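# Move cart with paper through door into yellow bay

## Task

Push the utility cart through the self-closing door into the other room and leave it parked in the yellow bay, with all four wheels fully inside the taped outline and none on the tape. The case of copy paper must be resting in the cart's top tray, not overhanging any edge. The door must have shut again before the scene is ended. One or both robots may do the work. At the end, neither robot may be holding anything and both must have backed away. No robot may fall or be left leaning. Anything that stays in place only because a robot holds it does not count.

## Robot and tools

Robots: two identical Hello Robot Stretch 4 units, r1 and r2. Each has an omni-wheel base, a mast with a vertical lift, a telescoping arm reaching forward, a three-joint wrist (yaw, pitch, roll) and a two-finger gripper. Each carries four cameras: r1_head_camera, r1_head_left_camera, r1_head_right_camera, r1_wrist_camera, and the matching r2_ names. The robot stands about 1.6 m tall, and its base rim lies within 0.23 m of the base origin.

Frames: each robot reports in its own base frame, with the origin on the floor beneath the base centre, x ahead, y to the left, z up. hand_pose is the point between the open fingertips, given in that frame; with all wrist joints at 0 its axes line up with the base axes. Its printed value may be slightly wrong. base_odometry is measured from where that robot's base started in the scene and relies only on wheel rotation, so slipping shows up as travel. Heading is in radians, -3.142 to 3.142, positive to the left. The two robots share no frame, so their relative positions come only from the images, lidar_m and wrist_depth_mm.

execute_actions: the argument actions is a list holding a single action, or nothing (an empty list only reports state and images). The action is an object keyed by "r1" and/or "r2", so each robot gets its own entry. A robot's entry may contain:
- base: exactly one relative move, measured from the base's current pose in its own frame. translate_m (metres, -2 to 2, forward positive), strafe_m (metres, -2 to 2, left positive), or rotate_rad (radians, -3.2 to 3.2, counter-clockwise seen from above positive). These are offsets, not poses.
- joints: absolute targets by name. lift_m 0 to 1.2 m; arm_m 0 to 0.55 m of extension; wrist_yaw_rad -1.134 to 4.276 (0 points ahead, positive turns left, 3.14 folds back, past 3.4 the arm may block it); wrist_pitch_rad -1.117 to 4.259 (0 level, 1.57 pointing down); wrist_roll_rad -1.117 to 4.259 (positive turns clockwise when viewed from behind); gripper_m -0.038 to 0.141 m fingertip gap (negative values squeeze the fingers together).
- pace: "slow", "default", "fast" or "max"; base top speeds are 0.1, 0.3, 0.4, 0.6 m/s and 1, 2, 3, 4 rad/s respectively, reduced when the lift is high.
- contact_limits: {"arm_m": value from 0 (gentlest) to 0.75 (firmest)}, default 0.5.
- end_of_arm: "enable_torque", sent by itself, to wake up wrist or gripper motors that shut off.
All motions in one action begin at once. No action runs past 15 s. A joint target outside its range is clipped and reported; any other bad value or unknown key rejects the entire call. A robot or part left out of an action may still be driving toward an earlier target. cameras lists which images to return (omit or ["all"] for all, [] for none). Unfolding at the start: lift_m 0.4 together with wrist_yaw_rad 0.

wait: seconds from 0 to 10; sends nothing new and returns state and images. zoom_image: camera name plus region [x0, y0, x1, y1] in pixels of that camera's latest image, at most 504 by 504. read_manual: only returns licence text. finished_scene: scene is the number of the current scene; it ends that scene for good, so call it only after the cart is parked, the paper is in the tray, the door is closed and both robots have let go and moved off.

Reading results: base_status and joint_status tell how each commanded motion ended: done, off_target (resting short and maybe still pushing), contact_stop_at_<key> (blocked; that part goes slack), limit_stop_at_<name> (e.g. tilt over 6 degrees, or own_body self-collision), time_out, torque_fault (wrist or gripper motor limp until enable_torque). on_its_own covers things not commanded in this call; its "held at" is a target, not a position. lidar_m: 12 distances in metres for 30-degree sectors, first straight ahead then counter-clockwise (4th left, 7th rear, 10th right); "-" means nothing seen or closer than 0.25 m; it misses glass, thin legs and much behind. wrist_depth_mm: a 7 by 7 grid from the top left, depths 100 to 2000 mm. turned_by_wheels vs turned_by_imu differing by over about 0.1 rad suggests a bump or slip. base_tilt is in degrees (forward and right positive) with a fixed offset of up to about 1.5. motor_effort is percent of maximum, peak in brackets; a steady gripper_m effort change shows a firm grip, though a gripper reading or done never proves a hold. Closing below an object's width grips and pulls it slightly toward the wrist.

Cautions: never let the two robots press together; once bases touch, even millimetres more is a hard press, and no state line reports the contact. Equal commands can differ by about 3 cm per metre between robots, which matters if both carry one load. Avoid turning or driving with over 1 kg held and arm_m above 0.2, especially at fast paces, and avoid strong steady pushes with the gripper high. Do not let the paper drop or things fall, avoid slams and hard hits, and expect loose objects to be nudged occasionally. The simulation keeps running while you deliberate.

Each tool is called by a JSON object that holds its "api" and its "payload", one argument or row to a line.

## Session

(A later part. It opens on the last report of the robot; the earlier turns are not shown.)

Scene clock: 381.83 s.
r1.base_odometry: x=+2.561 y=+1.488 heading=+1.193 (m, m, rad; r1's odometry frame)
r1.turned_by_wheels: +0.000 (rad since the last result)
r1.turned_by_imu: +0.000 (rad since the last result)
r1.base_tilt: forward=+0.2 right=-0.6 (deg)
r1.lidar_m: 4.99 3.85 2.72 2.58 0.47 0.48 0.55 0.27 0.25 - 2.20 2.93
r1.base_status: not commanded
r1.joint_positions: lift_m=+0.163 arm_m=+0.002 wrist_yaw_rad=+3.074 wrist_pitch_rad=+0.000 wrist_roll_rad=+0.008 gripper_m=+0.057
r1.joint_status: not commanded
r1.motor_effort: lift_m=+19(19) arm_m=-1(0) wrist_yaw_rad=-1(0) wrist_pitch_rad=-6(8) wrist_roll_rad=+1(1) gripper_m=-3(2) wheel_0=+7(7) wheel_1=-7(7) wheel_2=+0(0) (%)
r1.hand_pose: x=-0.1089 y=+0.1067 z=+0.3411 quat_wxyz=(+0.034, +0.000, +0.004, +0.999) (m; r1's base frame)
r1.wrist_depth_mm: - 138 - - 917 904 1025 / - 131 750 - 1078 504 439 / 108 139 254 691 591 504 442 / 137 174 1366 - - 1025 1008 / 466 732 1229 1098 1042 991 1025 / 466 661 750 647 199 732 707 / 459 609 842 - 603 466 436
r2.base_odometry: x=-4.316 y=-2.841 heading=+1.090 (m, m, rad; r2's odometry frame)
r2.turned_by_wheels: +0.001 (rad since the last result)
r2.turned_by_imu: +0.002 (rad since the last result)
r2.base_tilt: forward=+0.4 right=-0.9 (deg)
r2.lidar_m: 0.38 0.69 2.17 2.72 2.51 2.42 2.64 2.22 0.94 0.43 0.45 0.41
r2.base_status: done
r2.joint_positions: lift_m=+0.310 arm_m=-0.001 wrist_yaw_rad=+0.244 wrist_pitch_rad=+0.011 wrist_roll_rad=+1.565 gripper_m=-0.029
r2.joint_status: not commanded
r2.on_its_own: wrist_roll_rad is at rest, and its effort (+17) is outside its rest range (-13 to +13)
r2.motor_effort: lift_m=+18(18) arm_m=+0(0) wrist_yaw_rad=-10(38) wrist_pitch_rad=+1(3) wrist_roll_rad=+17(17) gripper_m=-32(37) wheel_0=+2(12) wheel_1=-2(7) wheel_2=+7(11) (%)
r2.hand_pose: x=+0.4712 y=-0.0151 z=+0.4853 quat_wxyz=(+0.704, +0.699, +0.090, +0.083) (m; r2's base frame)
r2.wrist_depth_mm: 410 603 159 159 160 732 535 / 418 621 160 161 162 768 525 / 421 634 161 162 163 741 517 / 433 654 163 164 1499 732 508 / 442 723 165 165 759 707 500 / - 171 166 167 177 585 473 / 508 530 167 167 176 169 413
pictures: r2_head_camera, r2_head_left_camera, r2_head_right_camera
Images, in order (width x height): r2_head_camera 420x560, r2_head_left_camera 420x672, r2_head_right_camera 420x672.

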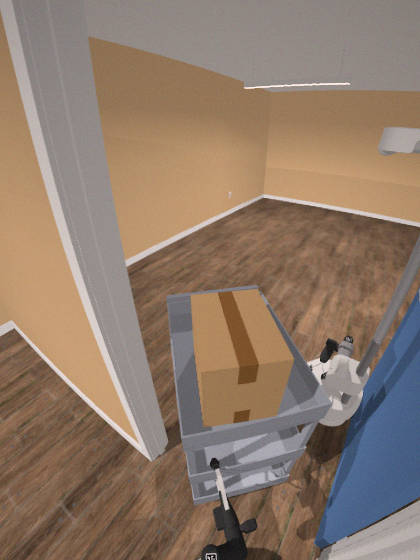

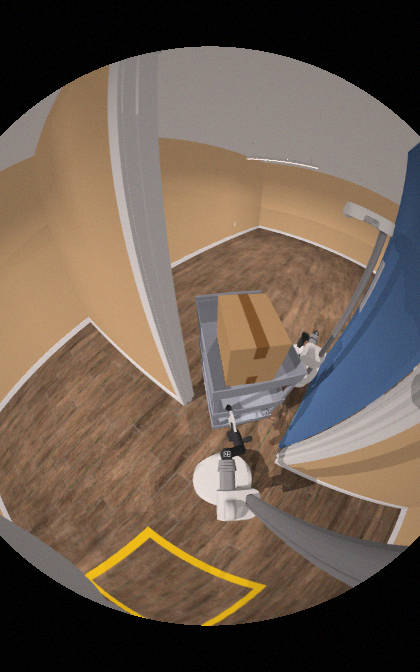

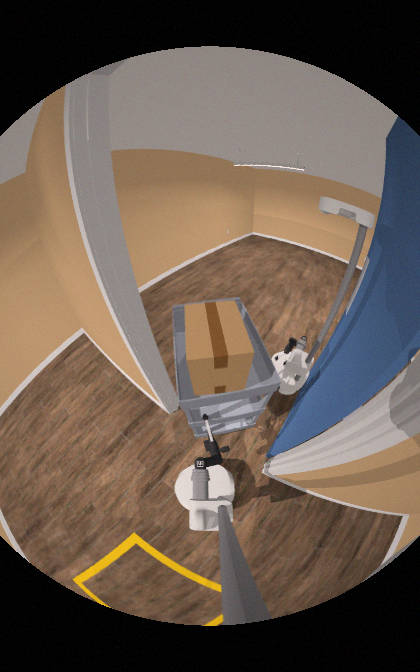

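{"api": "execute_actions", "payload": {
  "actions": [
    {"r2": {"joints": {"gripper_m": 0.141}}}
  ],
  "cameras": []
}}

{"api": "execute_actions", "payload": {
  "actions": [
    {"r2": {"base": {"rotate_rad": -0.53}, "joints": {"wrist_yaw_rad": 0.5}, "pace": "slow"}}
  ],
  "cameras": ["r2_head_camera", "r2_wrist_camera"]
}}

Scene clock: 418.73 s.
r1.base_odometry: x=+2.561 y=+1.488 heading=+1.193 (m, m, rad; r1's odometry frame)
r1.turned_by_wheels: +0.000 (rad since the last result)
r1.turned_by_imu: -0.001 (rad since the last result)
r1.base_tilt: forward=+0.3 right=-0.7 (deg)
r1.lidar_m: 4.98 3.84 2.72 2.59 0.48 0.46 0.54 0.29 0.25 - 2.17 2.92
r1.base_status: not commanded
r1.joint_positions: lift_m=+0.163 arm_m=+0.002 wrist_yaw_rad=+3.074 wrist_pitch_rad=+0.000 wrist_roll_rad=+0.008 gripper_m=+0.057
r1.joint_status: not commanded
r1.motor_effort: lift_m=+19(19) arm_m=-1(1) wrist_yaw_rad=+0(0) wrist_pitch_rad=-5(6) wrist_roll_rad=+0(0) gripper_m=-5(5) wheel_0=+7(7) wheel_1=-7(7) wheel_2=+0(0) (%)
r1.hand_pose: x=-0.1089 y=+0.1067 z=+0.3411 quat_wxyz=(+0.034, +0.000, +0.004, +0.999) (m; r1's base frame)
r1.wrist_depth_mm: - 137 - - 917 891 991 / - 131 750 - 1078 496 424 / 108 139 253 691 585 496 436 / 137 175 1366 - - 1025 1025 / 462 741 1205 1182 1060 991 1025 / 466 668 750 647 198 723 715 / 462 615 842 - 597 459 427
r2.base_odometry: x=-4.316 y=-2.841 heading=+1.090 (m, m, rad; r2's odometry frame)
r2.turned_by_wheels: -0.001 (rad since the last result)
r2.turned_by_imu: +0.001 (rad since the last result)
r2.base_tilt: forward=+0.7 right=-0.7 (deg)
r2.lidar_m: 0.38 0.69 2.18 2.69 2.50 2.44 2.63 2.24 0.93 0.41 0.45 0.45
r2.base_status: not commanded
r2.joint_positions: lift_m=+0.310 arm_m=-0.001 wrist_yaw_rad=+0.239 wrist_pitch_rad=+0.013 wrist_roll_rad=+1.570 gripper_m=+0.141
r2.joint_status: all done
r2.motor_effort: lift_m=+18(18) arm_m=+0(1) wrist_yaw_rad=+3(17) wrist_pitch_rad=-4(22) wrist_roll_rad=+1(15) gripper_m=+0(32) wheel_0=+2(4) wheel_1=+0(2) wheel_2=-2(7) (%)
r2.hand_pose: x=+0.4711 y=-0.0165 z=+0.4847 quat_wxyz=(+0.703, +0.701, +0.089, +0.080) (m; r2's base frame)
r2.wrist_depth_mm: 418 621 180 181 759 699 517 / 424 640 182 183 1537 750 512 / 433 661 183 184 1661 732 504 / 445 676 185 186 1576 715 504 / 449 634 187 187 1366 699 492 / - 201 187 189 222 442 466 / 544 544 189 141 1336 809 421
pictures: none
No camera images: the call's "cameras" was empty. Leave "cameras" out to get every camera's image.

Scene clock: 420.47 s.
r1.base_odometry: x=+2.561 y=+1.488 heading=+1.193 (m, m, rad; r1's odometry frame)
r1.turned_by_wheels: +0.000 (rad since the last result)
r1.turned_by_imu: +0.000 (rad since the last result)
r1.base_tilt: forward=+0.1 right=-0.7 (deg)
r1.lidar_m: 5.00 3.86 2.75 2.61 0.47 0.47 0.55 0.27 0.25 - 2.20 2.92
r1.base_status: not commanded
r1.joint_positions: lift_m=+0.163 arm_m=+0.002 wrist_yaw_rad=+3.074 wrist_pitch_rad=+0.000 wrist_roll_rad=+0.008 gripper_m=+0.057
r1.joint_status: not commanded
r1.motor_effort: lift_m=+19(19) arm_m=-1(0) wrist_yaw_rad=-1(1) wrist_pitch_rad=-6(6) wrist_roll_rad=+0(0) gripper_m=-5(3) wheel_0=+7(7) wheel_1=-7(7) wheel_2=+0(0) (%)
r1.hand_pose: x=-0.1089 y=+0.1067 z=+0.3411 quat_wxyz=(+0.034, +0.000, +0.004, +0.999) (m; r1's base frame)
r1.wrist_depth_mm: - 138 - - 931 891 1008 / - 131 750 - 1078 492 427 / 108 139 254 691 580 496 436 / 138 174 - - - 1025 1025 / 462 723 1229 1182 1042 991 1025 / 466 668 741 647 198 723 715 / 459 609 820 - 597 459 430
r2.base_odometry: x=-4.316 y=-2.841 heading=+0.560 (m, m, rad; r2's odometry frame)
r2.turned_by_wheels: -0.529 (rad since the last result)
r2.turned_by_imu: -0.531 (rad since the last result)
r2.base_tilt: forward=+0.4 right=-0.8 (deg)
r2.lidar_m: 0.45 0.39 0.67 2.10 2.72 2.52 2.47 2.69 2.23 0.99 0.41 0.45
r2.base_status: done
r2.joint_positions: lift_m=+0.310 arm_m=-0.001 wrist_yaw_rad=+0.500 wrist_pitch_rad=+0.013 wrist_roll_rad=+1.570 gripper_m=+0.141
r2.joint_status: all done
r2.motor_effort: lift_m=+17(18) arm_m=+0(0) wrist_yaw_rad=+1(7) wrist_pitch_rad=-5(5) wrist_roll_rad=+1(1) gripper_m=-3(3) wheel_0=+3(5) wheel_1=+2(4) wheel_2=+2(10) (%)
r2.hand_pose: x=+0.4652 y=+0.0615 z=+0.4846 quat_wxyz=(+0.687, +0.684, +0.179, +0.171) (m; r2's base frame)
r2.wrist_depth_mm: 294 296 298 296 960 741 723 / 415 - 301 286 320 309 306 / 436 - - 277 - 1078 473 / 439 661 270 268 1756 668 496 / 449 627 263 260 1921 699 492 / 452 204 253 253 891 564 484 / 455 715 246 140 1808 621 473
pictures: r2_head_camera, r2_wrist_camera
Images, in order (width x height): r2_head_camera 420x560, r2_wrist_camera 616x392.

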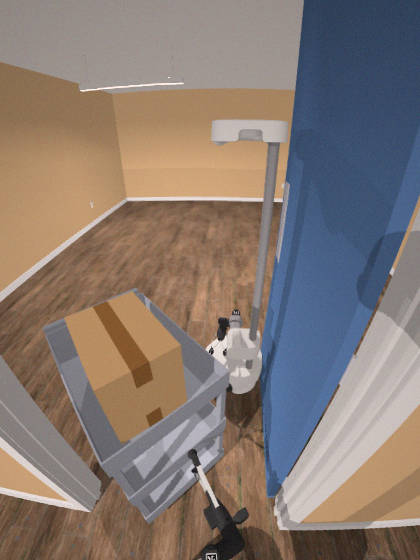

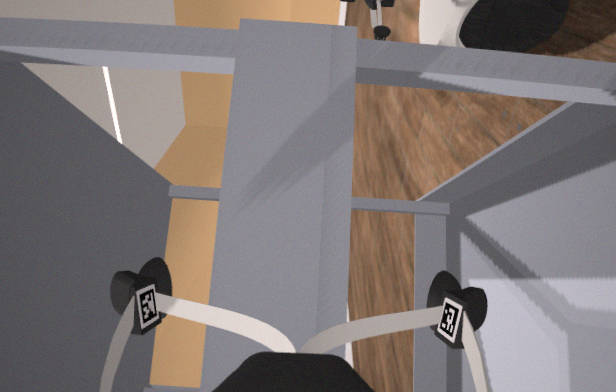

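{"api": "execute_actions", "payload": {
  "actions": [
    {"r2": {"base": {"strafe_m": 0.095}, "pace": "slow"}}
  ],
  "cameras": ["r2_wrist_camera"]
}}

{"api": "execute_actions", "payload": {
  "actions": [
    {"r2": {"joints": {"gripper_m": -0.03}}}
  ],
  "cameras": ["r2_wrist_camera"]
}}

{"api": "execute_actions", "payload": {
  "actions": [
    {"r2": {"base": {"translate_m": -0.15}, "pace": "slow"}}
  ],
  "cameras": ["r2_head_camera", "r2_head_right_camera", "r2_head_left_camera"]
}}

Scene clock: 435.07 s.
r1.base_odometry: x=+2.561 y=+1.488 heading=+1.193 (m, m, rad; r1's odometry frame)
r1.turned_by_wheels: +0.000 (rad since the last result)
r1.turned_by_imu: -0.001 (rad since the last result)
r1.base_tilt: forward=+0.2 right=-0.7 (deg)
r1.lidar_m: 4.99 3.82 2.72 2.60 0.47 0.46 0.57 0.28 0.25 - 2.21 2.91
r1.base_status: not commanded
r1.joint_positions: lift_m=+0.163 arm_m=+0.002 wrist_yaw_rad=+3.074 wrist_pitch_rad=+0.000 wrist_roll_rad=+0.008 gripper_m=+0.057
r1.joint_status: not commanded
r1.motor_effort: lift_m=+19(19) arm_m=-1(1) wrist_yaw_rad=-1(0) wrist_pitch_rad=-6(6) wrist_roll_rad=+0(0) gripper_m=-1(3) wheel_0=+7(7) wheel_1=-7(7) wheel_2=+0(0) (%)
r1.hand_pose: x=-0.1089 y=+0.1067 z=+0.3411 quat_wxyz=(+0.034, +0.000, +0.004, +0.999) (m; r1's base frame)
r1.wrist_depth_mm: - 137 - - 917 891 1008 / - 131 741 - 1078 492 427 / 108 139 255 699 580 492 436 / 137 174 - - - 1042 1025 / 466 723 1366 1205 1042 976 1042 / 459 668 750 647 198 715 707 / 462 609 820 - 591 455 430
r2.base_odometry: x=-4.367 y=-2.760 heading=+0.561 (m, m, rad; r2's odometry frame)
r2.turned_by_wheels: +0.000 (rad since the last result)
r2.turned_by_imu: +0.002 (rad since the last result)
r2.base_tilt: forward=+0.6 right=-0.7 (deg)
r2.lidar_m: 0.37 0.35 0.61 2.14 2.61 2.50 2.43 2.64 2.32 0.97 0.48 0.56
r2.base_status: done
r2.joint_positions: lift_m=+0.310 arm_m=-0.001 wrist_yaw_rad=+0.500 wrist_pitch_rad=+0.013 wrist_roll_rad=+1.570 gripper_m=+0.141
r2.joint_status: not commanded
r2.motor_effort: lift_m=+18(18) arm_m=+0(0) wrist_yaw_rad=+0(0) wrist_pitch_rad=-5(5) wrist_roll_rad=+2(0) gripper_m=-2(1) wheel_0=-1(4) wheel_1=+2(5) wheel_2=+0(1) (%)
r2.hand_pose: x=+0.4652 y=+0.0615 z=+0.4846 quat_wxyz=(+0.687, +0.684, +0.179, +0.171) (m; r2's base frame)
r2.wrist_depth_mm: 421 - 229 227 1756 1060 750 / 424 - 222 220 1921 1078 484 / 436 661 212 213 1708 676 508 / 439 668 205 206 1808 715 500 / 445 627 199 200 1708 691 492 / 455 204 192 194 222 559 484 / 459 723 187 141 1464 615 477
pictures: r2_wrist_camera
Images, in order (width x height): r2_wrist_camera 616x392.

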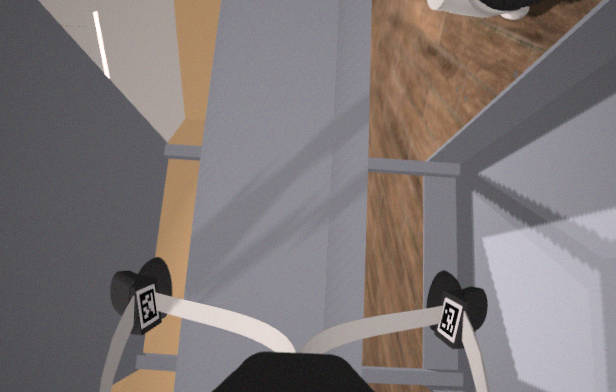

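Scene clock: 437.67 s.
r1.base_odometry: x=+2.561 y=+1.488 heading=+1.193 (m, m, rad; r1's odometry frame)
r1.turned_by_wheels: +0.000 (rad since the last result)
r1.turned_by_imu: +0.000 (rad since the last result)
r1.base_tilt: forward=+0.2 right=-0.9 (deg)
r1.lidar_m: 5.00 3.84 2.74 2.59 0.48 0.48 0.54 0.27 0.25 - 2.18 2.92
r1.base_status: not commanded
r1.joint_positions: lift_m=+0.163 arm_m=+0.002 wrist_yaw_rad=+3.074 wrist_pitch_rad=+0.000 wrist_roll_rad=+0.008 gripper_m=+0.057
r1.joint_status: not commanded
r1.motor_effort: lift_m=+19(19) arm_m=-1(1) wrist_yaw_rad=+0(0) wrist_pitch_rad=-5(6) wrist_roll_rad=+0(0) gripper_m=-2(5) wheel_0=+7(7) wheel_1=-7(7) wheel_2=+0(0) (%)
r1.hand_pose: x=-0.1089 y=+0.1067 z=+0.3411 quat_wxyz=(+0.034, +0.000, +0.004, +0.999) (m; r1's base frame)
r1.wrist_depth_mm: - 137 - - 904 904 1025 / - 131 750 - 1118 500 433 / 108 139 253 683 585 500 442 / 138 175 - - - 1060 1025 / 466 741 1366 1098 1060 976 1025 / 462 668 759 654 198 723 683 / 462 609 809 - 603 462 433
r2.base_odometry: x=-4.367 y=-2.760 heading=+0.561 (m, m, rad; r2's odometry frame)
r2.turned_by_wheels: +0.000 (rad since the last result)
r2.turned_by_imu: +0.001 (rad since the last result)
r2.base_tilt: forward=+0.4 right=-0.5 (deg)
r2.lidar_m: 0.34 0.31 0.61 2.12 2.62 2.50 2.45 2.67 2.33 0.97 0.47 0.56
r2.base_status: not commanded
r2.joint_positions: lift_m=+0.310 arm_m=-0.001 wrist_yaw_rad=+0.503 wrist_pitch_rad=+0.015 wrist_roll_rad=+1.571 gripper_m=-0.029
r2.joint_status: all done
r2.motor_effort: lift_m=+18(18) arm_m=+0(0) wrist_yaw_rad=-9(8) wrist_pitch_rad=-12(19) wrist_roll_rad=-2(2) gripper_m=-31(33) wheel_0=-1(1) wheel_1=-1(2) wheel_2=+5(5) (%)
r2.hand_pose: x=+0.4650 y=+0.0624 z=+0.4839 quat_wxyz=(+0.686, +0.683, +0.181, +0.171) (m; r2's base frame)
r2.wrist_depth_mm: 424 - 198 198 1708 1008 750 / 433 - 191 192 1661 1060 477 / 436 661 185 186 1464 683 504 / 445 683 179 180 1576 707 496 / 452 683 174 175 1499 691 492 / 430 168 169 170 182 634 480 / 404 615 162 166 723 166 473
pictures: r2_wrist_camera
Images, in order (width x height): r2_wrist_camera 616x392.

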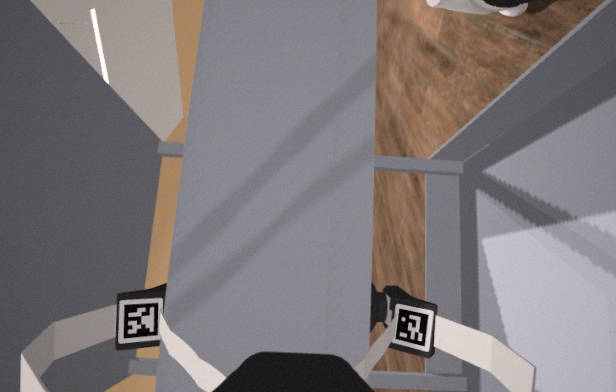

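Scene clock: 440.43 s.
r1.base_odometry: x=+2.561 y=+1.488 heading=+1.193 (m, m, rad; r1's odometry frame)
r1.turned_by_wheels: +0.000 (rad since the last result)
r1.turned_by_imu: +0.000 (rad since the last result)
r1.base_tilt: forward=+0.2 right=-0.9 (deg)
r1.lidar_m: 4.98 3.85 2.73 2.59 0.53 0.52 0.64 0.26 0.25 - 2.20 2.91
r1.base_status: not commanded
r1.joint_positions: lift_m=+0.163 arm_m=+0.002 wrist_yaw_rad=+3.074 wrist_pitch_rad=+0.000 wrist_roll_rad=+0.008 gripper_m=+0.057
r1.joint_status: not commanded
r1.motor_effort: lift_m=+19(19) arm_m=-1(0) wrist_yaw_rad=+0(1) wrist_pitch_rad=-6(6) wrist_roll_rad=+1(0) gripper_m=-1(7) wheel_0=+7(7) wheel_1=-6(7) wheel_2=+0(1) (%)
r1.hand_pose: x=-0.1089 y=+0.1067 z=+0.3411 quat_wxyz=(+0.034, +0.000, +0.004, +0.999) (m; r1's base frame)
r1.wrist_depth_mm: - 137 - 917 917 831 1008 / - 132 904 - - 960 1008 / 108 139 253 788 647 559 1042 / 137 174 - - - 991 1008 / 469 723 1499 1118 1138 991 1025 / 466 668 878 741 198 603 1025 / 459 615 831 - 798 554 798
r2.base_odometry: x=-4.493 y=-2.840 heading=+0.560 (m, m, rad; r2's odometry frame)
r2.turned_by_wheels: -0.001 (rad since the last result)
r2.turned_by_imu: -0.001 (rad since the last result)
r2.base_tilt: forward=+0.6 right=-0.6 (deg)
r2.lidar_m: 0.37 0.34 0.71 2.43 2.62 2.33 2.28 2.45 2.29 1.42 0.59 0.52
r2.base_status: done
r2.joint_positions: lift_m=+0.310 arm_m=-0.001 wrist_yaw_rad=+0.488 wrist_pitch_rad=+0.015 wrist_roll_rad=+1.568 gripper_m=-0.029
r2.joint_status: not commanded
r2.on_its_own: wrist_yaw_rad is at rest, and its effort (+34) is outside its rest range (-13 to +13)
r2.motor_effort: lift_m=+18(18) arm_m=+0(0) wrist_yaw_rad=+34(34) wrist_pitch_rad=-10(12) wrist_roll_rad=+4(5) gripper_m=-31(32) wheel_0=-8(12) wheel_1=-5(7) wheel_2=-1(11) (%)
r2.hand_pose: x=+0.4659 y=+0.0581 z=+0.4839 quat_wxyz=(+0.688, +0.684, +0.176, +0.166) (m; r2's base frame)
r2.wrist_depth_mm: 421 - 187 188 1576 960 707 / 430 - 183 184 1661 1060 484 / 436 661 179 180 788 683 508 / 442 676 175 176 1576 707 500 / 449 683 171 173 1499 691 492 / 430 167 167 169 176 634 484 / 402 661 163 167 723 549 466
pictures: r2_head_camera, r2_head_left_camera, r2_head_right_camera
Images, in order (width x height): r2_head_camera 420x560, r2_head_left_camera 420x672, r2_head_right_camera 420x672.

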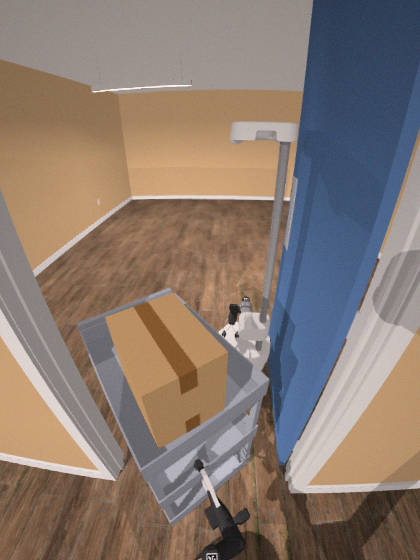

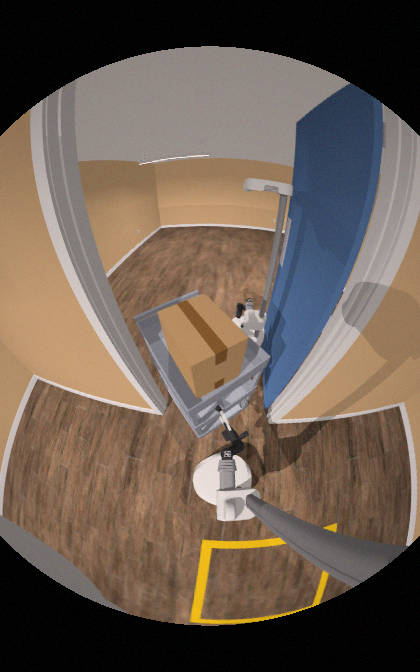

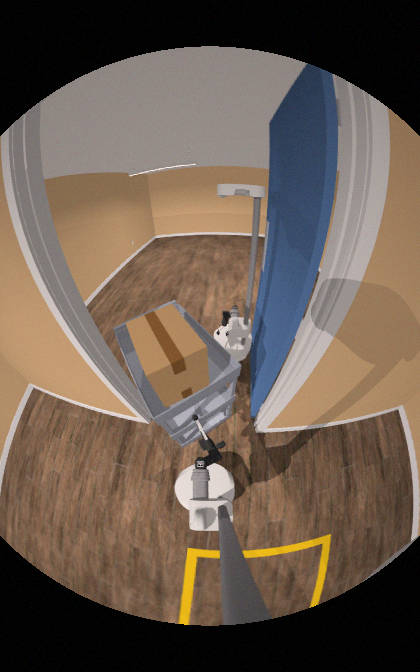

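{"api": "execute_actions", "payload": {
  "actions": []
}}

Scene clock: 455.70 s.
r1.base_odometry: x=+2.561 y=+1.488 heading=+1.193 (m, m, rad; r1's odometry frame)
r1.turned_by_wheels: +0.000 (rad since the last result)
r1.turned_by_imu: +0.000 (rad since the last result)
r1.base_tilt: forward=+0.2 right=-0.8 (deg)
r1.lidar_m: 4.99 3.81 2.74 2.57 0.52 0.52 0.63 0.28 0.25 - 2.20 2.91
r1.base_status: not commanded
r1.joint_positions: lift_m=+0.163 arm_m=+0.002 wrist_yaw_rad=+3.074 wrist_pitch_rad=+0.000 wrist_roll_rad=+0.008 gripper_m=+0.057
r1.joint_status: not commanded
r1.motor_effort: lift_m=+19(19) arm_m=-1(0) wrist_yaw_rad=-1(1) wrist_pitch_rad=-7(6) wrist_roll_rad=+0(0) gripper_m=-3(7) wheel_0=+7(7) wheel_1=-7(7) wheel_2=+0(1) (%)
r1.hand_pose: x=-0.1089 y=+0.1067 z=+0.3411 quat_wxyz=(+0.034, +0.000, +0.004, +0.999) (m; r1's base frame)
r1.wrist_depth_mm: - 137 - 917 917 842 1025 / - 131 917 - - 960 1008 / 108 139 252 778 647 559 1008 / 137 175 - - - 991 1008 / 466 741 1499 1138 1118 991 1025 / 462 668 878 750 198 615 1025 / 462 609 831 - 788 549 798
r2.base_odometry: x=-4.493 y=-2.840 heading=+0.560 (m, m, rad; r2's odometry frame)
r2.turned_by_wheels: +0.000 (rad since the last result)
r2.turned_by_imu: +0.001 (rad since the last result)
r2.base_tilt: forward=+0.6 right=-0.9 (deg)
r2.lidar_m: 0.36 0.33 0.73 2.43 2.62 2.33 2.30 2.48 2.31 1.39 0.60 0.54
r2.base_status: done
r2.joint_positions: lift_m=+0.310 arm_m=-0.001 wrist_yaw_rad=+0.488 wrist_pitch_rad=+0.015 wrist_roll_rad=+1.568 gripper_m=-0.029
r2.joint_status: not commanded
r2.on_its_own: wrist_yaw_rad is at rest, and its effort (+34) is outside its rest range (-13 to +13)
r2.motor_effort: lift_m=+19(18) arm_m=+0(0) wrist_yaw_rad=+34(34) wrist_pitch_rad=-11(12) wrist_roll_rad=+5(5) gripper_m=-31(32) wheel_0=-8(12) wheel_1=-5(7) wheel_2=-1(11) (%)
r2.hand_pose: x=+0.4659 y=+0.0581 z=+0.4839 quat_wxyz=(+0.688, +0.684, +0.176, +0.166) (m; r2's base frame)
r2.wrist_depth_mm: 421 - 188 189 1499 946 715 / 424 - 183 183 1661 1078 480 / 430 661 179 181 809 676 504 / 445 676 175 177 1661 715 496 / 449 691 172 172 1537 691 488 / 433 168 168 169 176 640 480 / 399 661 163 167 732 554 462
pictures: r1_head_camera, r1_head_left_camera, r1_head_right_camera, r1_wrist_camera, r2_head_camera, r2_head_left_camera, r2_head_right_camera, r2_wrist_camera
Images, in order (width x height): r1_head_camera 420x560, r1_head_left_camera 420x672, r1_head_right_camera 420x672, r1_wrist_camera 616x392, r2_head_camera 420x560, r2_head_left_camera 420x672, r2_head_right_camera 420x672, r2_wrist_camera 616x392.

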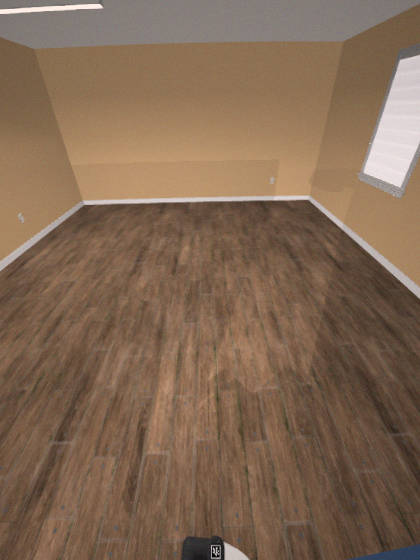

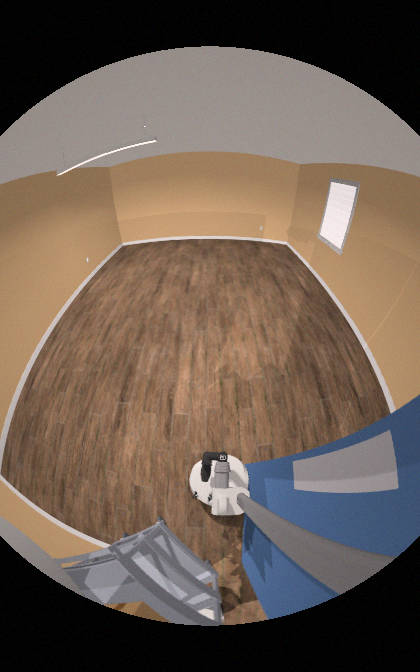

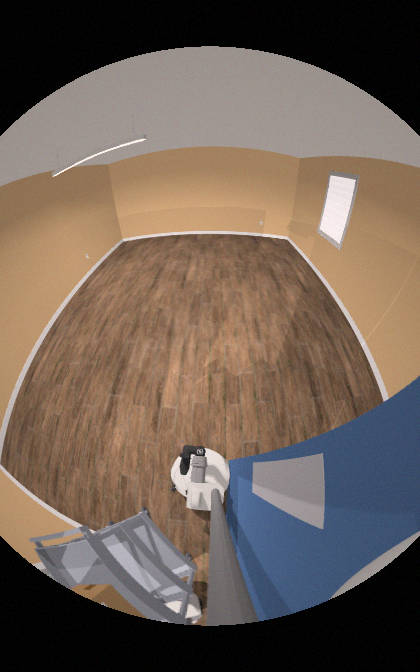

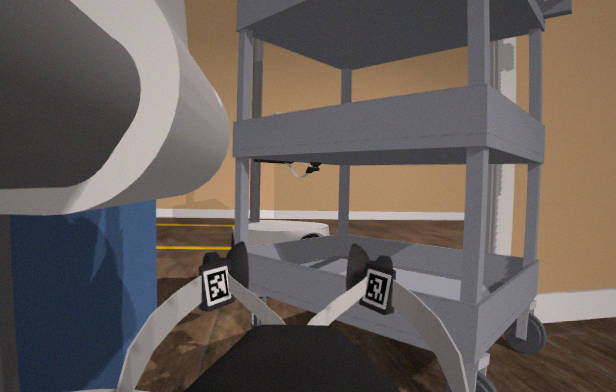

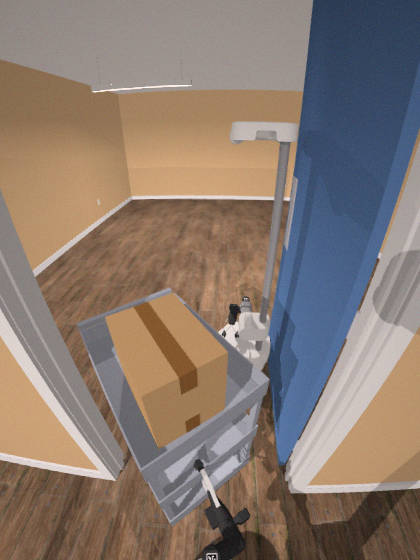

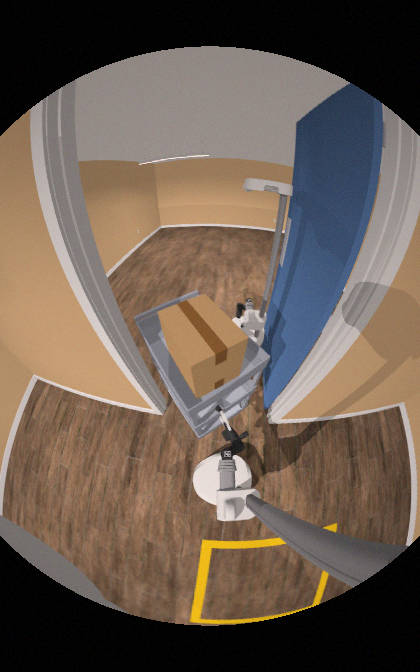

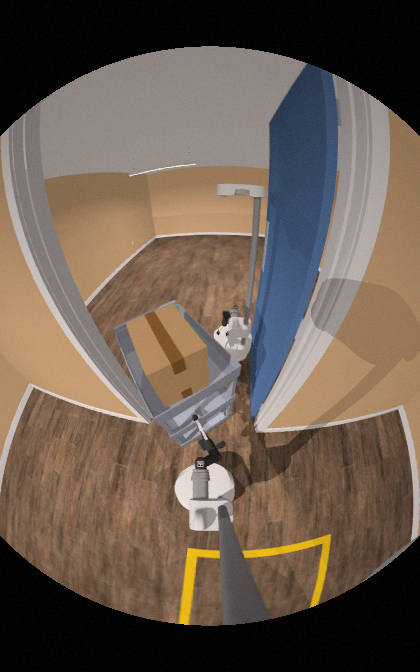

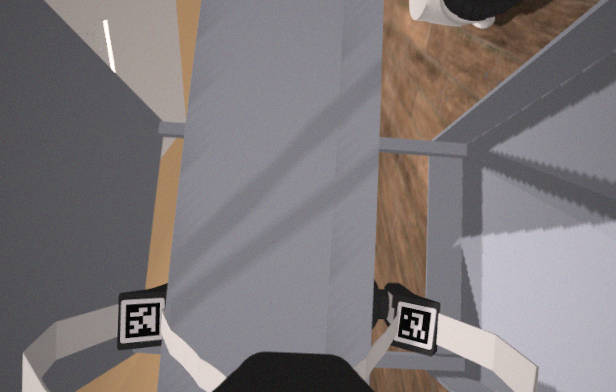

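{"api": "execute_actions", "payload": {
  "actions": [
    {"r2":{"base":{"translate_m":-0.15},"pace":"slow"}}
  ],
  "cameras": ["r2_head_camera","r2_head_left_camera","r1_wrist_camera"]
}}

Scene clock: 463.63 s.
r1.base_odometry: x=+2.561 y=+1.488 heading=+1.193 (m, m, rad; r1's odometry frame)
r1.turned_by_wheels: +0.000 (rad since the last result)
r1.turned_by_imu: -0.001 (rad since the last result)
r1.base_tilt: forward=+0.2 right=-0.8 (deg)
r1.lidar_m: 5.00 3.84 2.71 2.60 1.14 0.55 0.69 0.29 0.25 - 2.19 2.92
r1.base_status: not commanded
r1.joint_positions: lift_m=+0.163 arm_m=+0.002 wrist_yaw_rad=+3.074 wrist_pitch_rad=+0.000 wrist_roll_rad=+0.008 gripper_m=+0.057
r1.joint_status: not commanded
r1.motor_effort: lift_m=+19(19) arm_m=-1(1) wrist_yaw_rad=-1(0) wrist_pitch_rad=-8(6) wrist_roll_rad=+0(0) gripper_m=-4(5) wheel_0=+7(7) wheel_1=-7(7) wheel_2=+0(0) (%)
r1.hand_pose: x=-0.1089 y=+0.1067 z=+0.3411 quat_wxyz=(+0.034, +0.000, +0.004, +0.999) (m; r1's base frame)
r1.wrist_depth_mm: - 137 1078 946 854 917 1008 / - 131 1078 - - 1042 1025 / 108 139 253 854 691 917 1025 / 137 174 - - - 1008 1025 / 469 741 1499 1281 1118 1025 1042 / 462 668 960 809 198 960 1008 / 466 615 831 - 707 788 831
r2.base_odometry: x=-4.620 y=-2.919 heading=+0.558 (m, m, rad; r2's odometry frame)
r2.turned_by_wheels: -0.001 (rad since the last result)
r2.turned_by_imu: +0.000 (rad since the last result)
r2.base_tilt: forward=+0.4 right=-0.7 (deg)
r2.lidar_m: 0.37 0.34 1.00 2.45 2.66 2.18 2.13 2.33 2.29 1.86 0.84 0.52
r2.base_status: done
r2.joint_positions: lift_m=+0.310 arm_m=-0.001 wrist_yaw_rad=+0.486 wrist_pitch_rad=+0.013 wrist_roll_rad=+1.566 gripper_m=-0.029
r2.joint_status: not commanded
r2.on_its_own: wrist_yaw_rad is at rest, and its effort (+41) is outside its rest range (-13 to +13)
r2.motor_effort: lift_m=+19(18) arm_m=+0(0) wrist_yaw_rad=+41(41) wrist_pitch_rad=-5(11) wrist_roll_rad=+13(12) gripper_m=-31(33) wheel_0=-10(12) wheel_1=-5(4) wheel_2=+1(8) (%)
r2.hand_pose: x=+0.4660 y=+0.0573 z=+0.4845 quat_wxyz=(+0.689, +0.683, +0.174, +0.166) (m; r2's base frame)
r2.wrist_depth_mm: 413 - 174 175 1060 1042 459 / 421 634 173 174 1576 723 504 / 433 654 171 172 759 732 512 / 439 668 170 171 788 723 504 / 449 683 168 169 1576 707 500 / 439 170 167 168 178 634 484 / 144 676 165 167 676 539 466
pictures: r1_wrist_camera, r2_head_camera, r2_head_left_camera
Images, in order (width x height): r1_wrist_camera 616x392, r2_head_camera 420x560, r2_head_left_camera 420x672.

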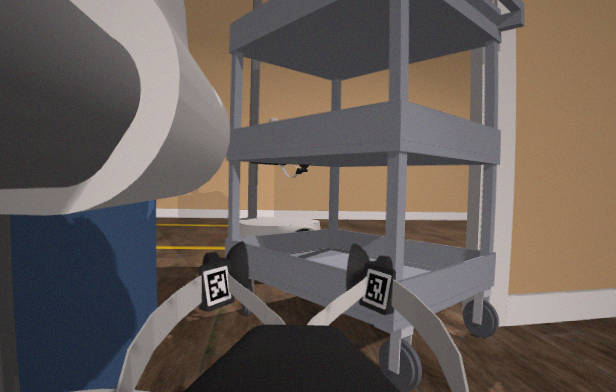

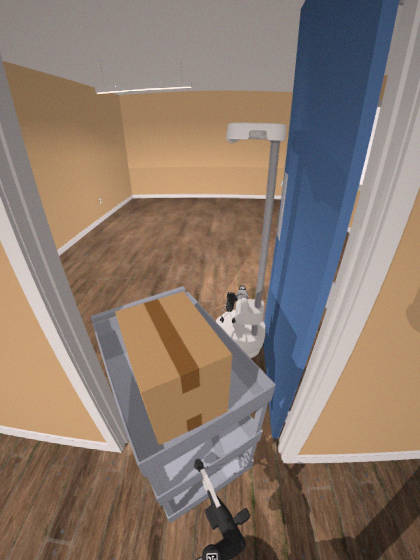

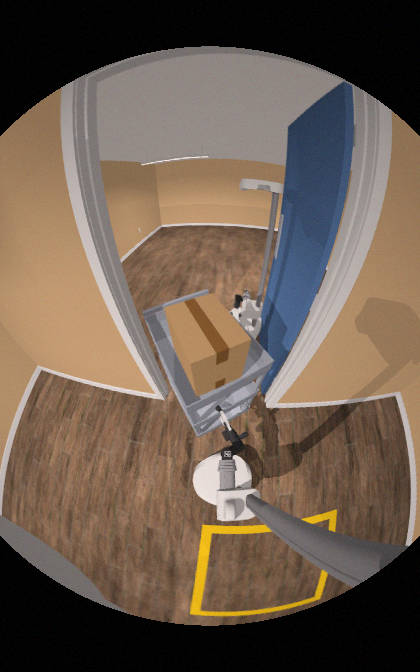

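{"api": "execute_actions", "payload": {
  "actions": [
    {"r2":{"base":{"translate_m":-0.15},"joints":{"wrist_yaw_rad":0.43},"pace":"slow"}}
  ],
  "cameras": ["r2_head_camera","r2_head_left_camera","r1_wrist_camera"]
}}

Scene clock: 469.70 s.
r1.base_odometry: x=+2.561 y=+1.488 heading=+1.193 (m, m, rad; r1's odometry frame)
r1.turned_by_wheels: +0.000 (rad since the last result)
r1.turned_by_imu: -0.001 (rad since the last result)
r1.base_tilt: forward=+0.0 right=-0.7 (deg)
r1.lidar_m: 5.00 3.84 2.73 2.59 1.18 0.64 0.72 0.27 0.25 - 2.22 2.91
r1.base_status: not commanded
r1.joint_positions: lift_m=+0.163 arm_m=+0.002 wrist_yaw_rad=+3.074 wrist_pitch_rad=+0.000 wrist_roll_rad=+0.008 gripper_m=+0.057
r1.joint_status: not commanded
r1.motor_effort: lift_m=+19(19) arm_m=-1(1) wrist_yaw_rad=+0(1) wrist_pitch_rad=-6(5) wrist_roll_rad=+0(0) gripper_m=+0(5) wheel_0=+7(7) wheel_1=-7(7) wheel_2=+0(0) (%)
r1.hand_pose: x=-0.1089 y=+0.1067 z=+0.3411 quat_wxyz=(+0.034, +0.000, +0.004, +0.999) (m; r1's base frame)
r1.wrist_depth_mm: - 137 - 960 946 991 991 / - 131 1255 1464 - 1025 1025 / 108 139 253 904 917 1025 1025 / 138 175 - 1863 - 1042 1025 / 469 741 1397 946 1138 1025 1025 / 462 668 960 820 198 1008 1025 / 459 615 820 - 820 778 820
r2.base_odometry: x=-4.747 y=-2.999 heading=+0.557 (m, m, rad; r2's odometry frame)
r2.turned_by_wheels: -0.001 (rad since the last result)
r2.turned_by_imu: +0.001 (rad since the last result)
r2.base_tilt: forward=+0.4 right=-0.7 (deg)
r2.lidar_m: 0.35 0.35 1.23 2.48 2.64 2.04 1.98 2.17 2.29 2.22 1.00 0.48
r2.base_status: done
r2.joint_positions: lift_m=+0.310 arm_m=-0.001 wrist_yaw_rad=+0.419 wrist_pitch_rad=+0.013 wrist_roll_rad=+1.566 gripper_m=-0.029
r2.joint_status: all done
r2.on_its_own: wrist_yaw_rad is at rest, and its effort (+31) is outside its rest range (-13 to +13)
r2.motor_effort: lift_m=+18(18) arm_m=+0(0) wrist_yaw_rad=+31(39) wrist_pitch_rad=-4(4) wrist_roll_rad=+10(13) gripper_m=-31(32) wheel_0=-9(11) wheel_1=-3(6) wheel_2=+0(10) (%)
r2.hand_pose: x=+0.4692 y=+0.0376 z=+0.4846 quat_wxyz=(+0.694, +0.689, +0.151, +0.143) (m; r2's base frame)
r2.wrist_depth_mm: 415 - 173 174 1138 1098 462 / 421 627 172 173 1576 723 504 / 430 654 172 172 778 741 512 / 433 661 169 171 788 723 504 / 445 683 168 170 1537 691 492 / 436 170 167 168 178 640 484 / 144 768 166 167 750 169 469
pictures: r1_wrist_camera, r2_head_camera, r2_head_left_camera
Images, in order (width x height): r1_wrist_camera 616x392, r2_head_camera 420x560, r2_head_left_camera 420x672.

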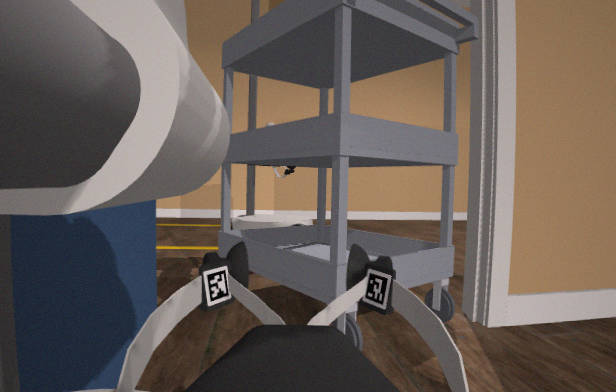

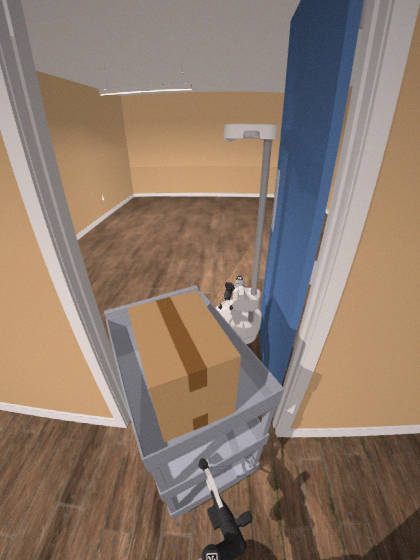

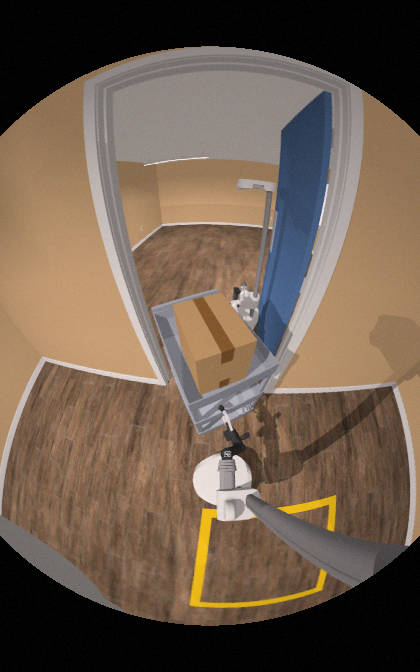

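Clearing the jamb now. Continue.

{"api": "execute_actions", "payload": {
  "actions": [
    {"r2":{"base":{"translate_m":-0.25},"joints":{"wrist_yaw_rad":0.36},"pace":"slow"}}
  ],
  "cameras": ["r2_head_camera","r2_head_left_camera","r1_wrist_camera"]
}}

Scene clock: 481.43 s.
r1.base_odometry: x=+2.561 y=+1.488 heading=+1.193 (m, m, rad; r1's odometry frame)
r1.turned_by_wheels: +0.000 (rad since the last result)
r1.turned_by_imu: -0.001 (rad since the last result)
r1.base_tilt: forward=+0.2 right=-0.8 (deg)
r1.lidar_m: 5.00 3.83 2.73 2.60 1.16 0.94 0.73 0.28 0.25 - 2.17 2.94
r1.base_status: not commanded
r1.joint_positions: lift_m=+0.163 arm_m=+0.002 wrist_yaw_rad=+3.074 wrist_pitch_rad=+0.000 wrist_roll_rad=+0.008 gripper_m=+0.057
r1.joint_status: not commanded
r1.motor_effort: lift_m=+19(19) arm_m=-1(1) wrist_yaw_rad=-1(1) wrist_pitch_rad=-7(7) wrist_roll_rad=+0(1) gripper_m=-6(3) wheel_0=+7(7) wheel_1=-7(7) wheel_2=+0(0) (%)
r1.hand_pose: x=-0.1089 y=+0.1067 z=+0.3411 quat_wxyz=(+0.034, +0.000, +0.004, +0.999) (m; r1's base frame)
r1.wrist_depth_mm: - 137 - 1060 - 1025 1025 / - 131 1281 1397 - 1042 991 / 108 139 255 1098 - 1042 1008 / 137 174 - - - 1042 1042 / 466 732 1464 1098 1661 1008 1025 / 466 668 960 1078 198 1025 1025 / 459 621 831 - 854 788 831
r2.base_odometry: x=-4.959 y=-3.131 heading=+0.556 (m, m, rad; r2's odometry frame)
r2.turned_by_wheels: -0.001 (rad since the last result)
r2.turned_by_imu: +0.000 (rad since the last result)
r2.base_tilt: forward=+0.5 right=-0.7 (deg)
r2.lidar_m: 0.39 0.38 1.63 2.49 2.28 1.77 1.74 1.88 2.26 2.21 1.36 0.44
r2.base_status: done
r2.joint_positions: lift_m=+0.310 arm_m=-0.001 wrist_yaw_rad=+0.345 wrist_pitch_rad=+0.012 wrist_roll_rad=+1.566 gripper_m=-0.029
r2.joint_status: all done
r2.on_its_own: wrist_yaw_rad is at rest, and its effort (+43) is outside its rest range (-13 to +13)
r2.motor_effort: lift_m=+18(18) arm_m=+0(0) wrist_yaw_rad=+43(45) wrist_pitch_rad=-1(5) wrist_roll_rad=+12(12) gripper_m=-33(34) wheel_0=-9(12) wheel_1=-5(10) wheel_2=-1(12) (%)
r2.hand_pose: x=+0.4712 y=+0.0152 z=+0.4849 quat_wxyz=(+0.699, +0.694, +0.125, +0.117) (m; r2's base frame)
r2.wrist_depth_mm: 410 - 167 167 168 1118 469 / 418 621 167 167 169 699 512 / 427 647 167 167 1537 741 517 / 436 661 167 168 1499 723 504 / 445 683 167 167 788 707 496 / 436 170 167 168 178 647 496 / 146 1042 167 167 1008 500 459
pictures: r1_wrist_camera, r2_head_camera, r2_head_left_camera
Images, in order (width x height): r1_wrist_camera 616x392, r2_head_camera 420x560, r2_head_left_camera 420x672.

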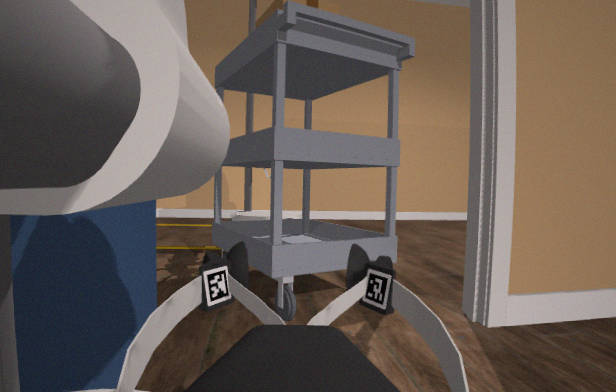

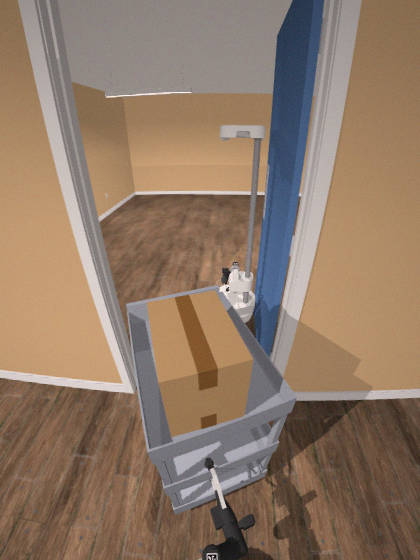

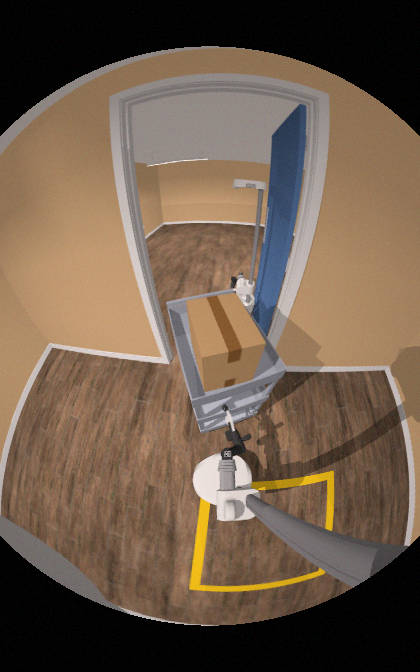

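{"api": "execute_actions", "payload": {
  "actions": [
    {"r2":{"base":{"translate_m":-0.25},"joints":{"wrist_yaw_rad":0.27},"pace":"slow"}}
  ],
  "cameras": ["r2_head_camera","r2_head_left_camera","r1_wrist_camera"]
}}

Scene clock: 489.50 s.
r1.base_odometry: x=+2.561 y=+1.488 heading=+1.193 (m, m, rad; r1's odometry frame)
r1.turned_by_wheels: +0.000 (rad since the last result)
r1.turned_by_imu: -0.001 (rad since the last result)
r1.base_tilt: forward=+0.3 right=-0.7 (deg)
r1.lidar_m: 5.00 3.84 2.75 2.60 1.16 1.03 0.78 0.27 0.25 - 2.20 2.92
r1.base_status: not commanded
r1.joint_positions: lift_m=+0.163 arm_m=+0.002 wrist_yaw_rad=+3.074 wrist_pitch_rad=+0.000 wrist_roll_rad=+0.008 gripper_m=+0.057
r1.joint_status: not commanded
r1.motor_effort: lift_m=+19(18) arm_m=+0(0) wrist_yaw_rad=+0(1) wrist_pitch_rad=-6(6) wrist_roll_rad=+1(0) gripper_m=-1(6) wheel_0=+7(7) wheel_1=-7(8) wheel_2=+0(0) (%)
r1.hand_pose: x=-0.1089 y=+0.1067 z=+0.3411 quat_wxyz=(+0.034, +0.000, +0.004, +0.999) (m; r1's base frame)
r1.wrist_depth_mm: - 137 - - - 1025 1025 / - 132 1281 1464 - 1008 1008 / 108 139 253 1430 - 1042 1025 / 138 175 - - - 1008 1025 / 469 732 1537 1397 - 1025 1042 / 466 668 946 1160 198 1025 1042 / 462 609 831 - 854 778 842
r2.base_odometry: x=-5.172 y=-3.263 heading=+0.555 (m, m, rad; r2's odometry frame)
r2.turned_by_wheels: -0.001 (rad since the last result)
r2.turned_by_imu: +0.000 (rad since the last result)
r2.base_tilt: forward=+0.5 right=-0.6 (deg)
r2.lidar_m: 0.37 0.39 2.01 2.52 1.96 1.54 1.49 1.63 2.22 2.18 1.67 0.43
r2.base_status: done
r2.joint_positions: lift_m=+0.310 arm_m=-0.001 wrist_yaw_rad=+0.254 wrist_pitch_rad=+0.011 wrist_roll_rad=+1.566 gripper_m=-0.029
r2.joint_status: all done
r2.on_its_own: wrist_yaw_rad is at rest, and its effort (+45) is outside its rest range (-13 to +13)
r2.motor_effort: lift_m=+19(19) arm_m=+0(0) wrist_yaw_rad=+45(46) wrist_pitch_rad=+1(3) wrist_roll_rad=+10(10) gripper_m=-31(33) wheel_0=-12(14) wheel_1=-4(8) wheel_2=-1(15) (%)
r2.hand_pose: x=+0.4713 y=-0.0120 z=+0.4851 quat_wxyz=(+0.703, +0.699, +0.093, +0.086) (m; r2's base frame)
r2.wrist_depth_mm: 410 1118 163 164 165 1025 480 / 418 627 163 164 165 699 517 / 424 640 165 165 1499 741 512 / 433 654 165 165 1499 732 508 / 442 676 166 167 788 715 500 / 436 170 166 167 178 647 488 / 146 1281 167 167 707 492 462
pictures: r1_wrist_camera, r2_head_camera, r2_head_left_camera
Images, in order (width x height): r1_wrist_camera 616x392, r2_head_camera 420x560, r2_head_left_camera 420x672.

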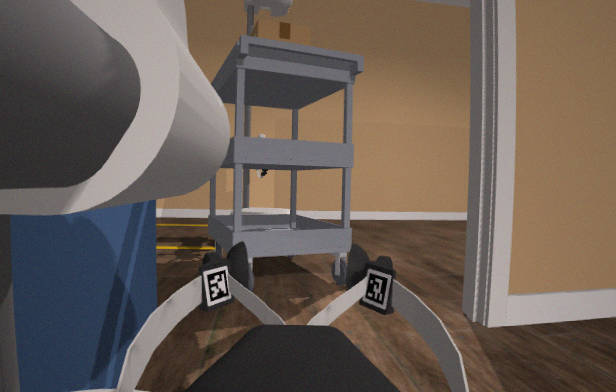

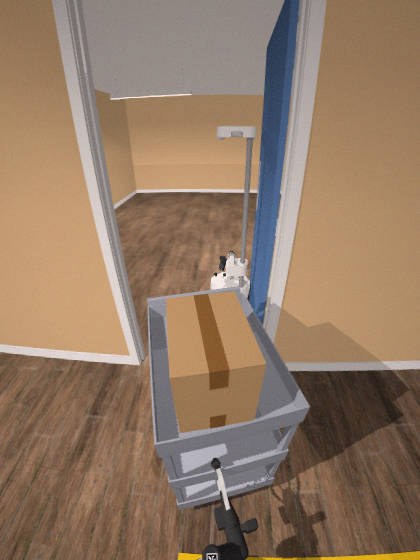

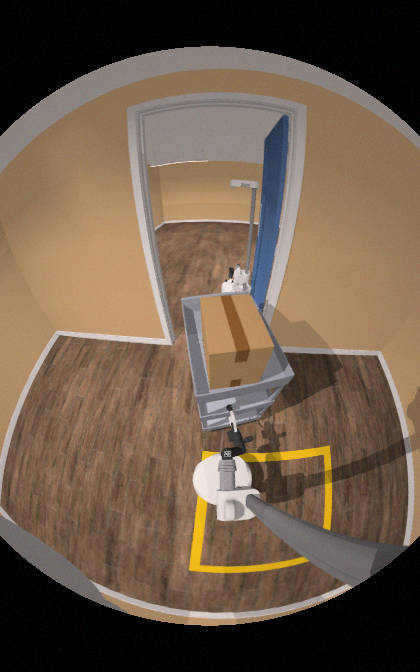

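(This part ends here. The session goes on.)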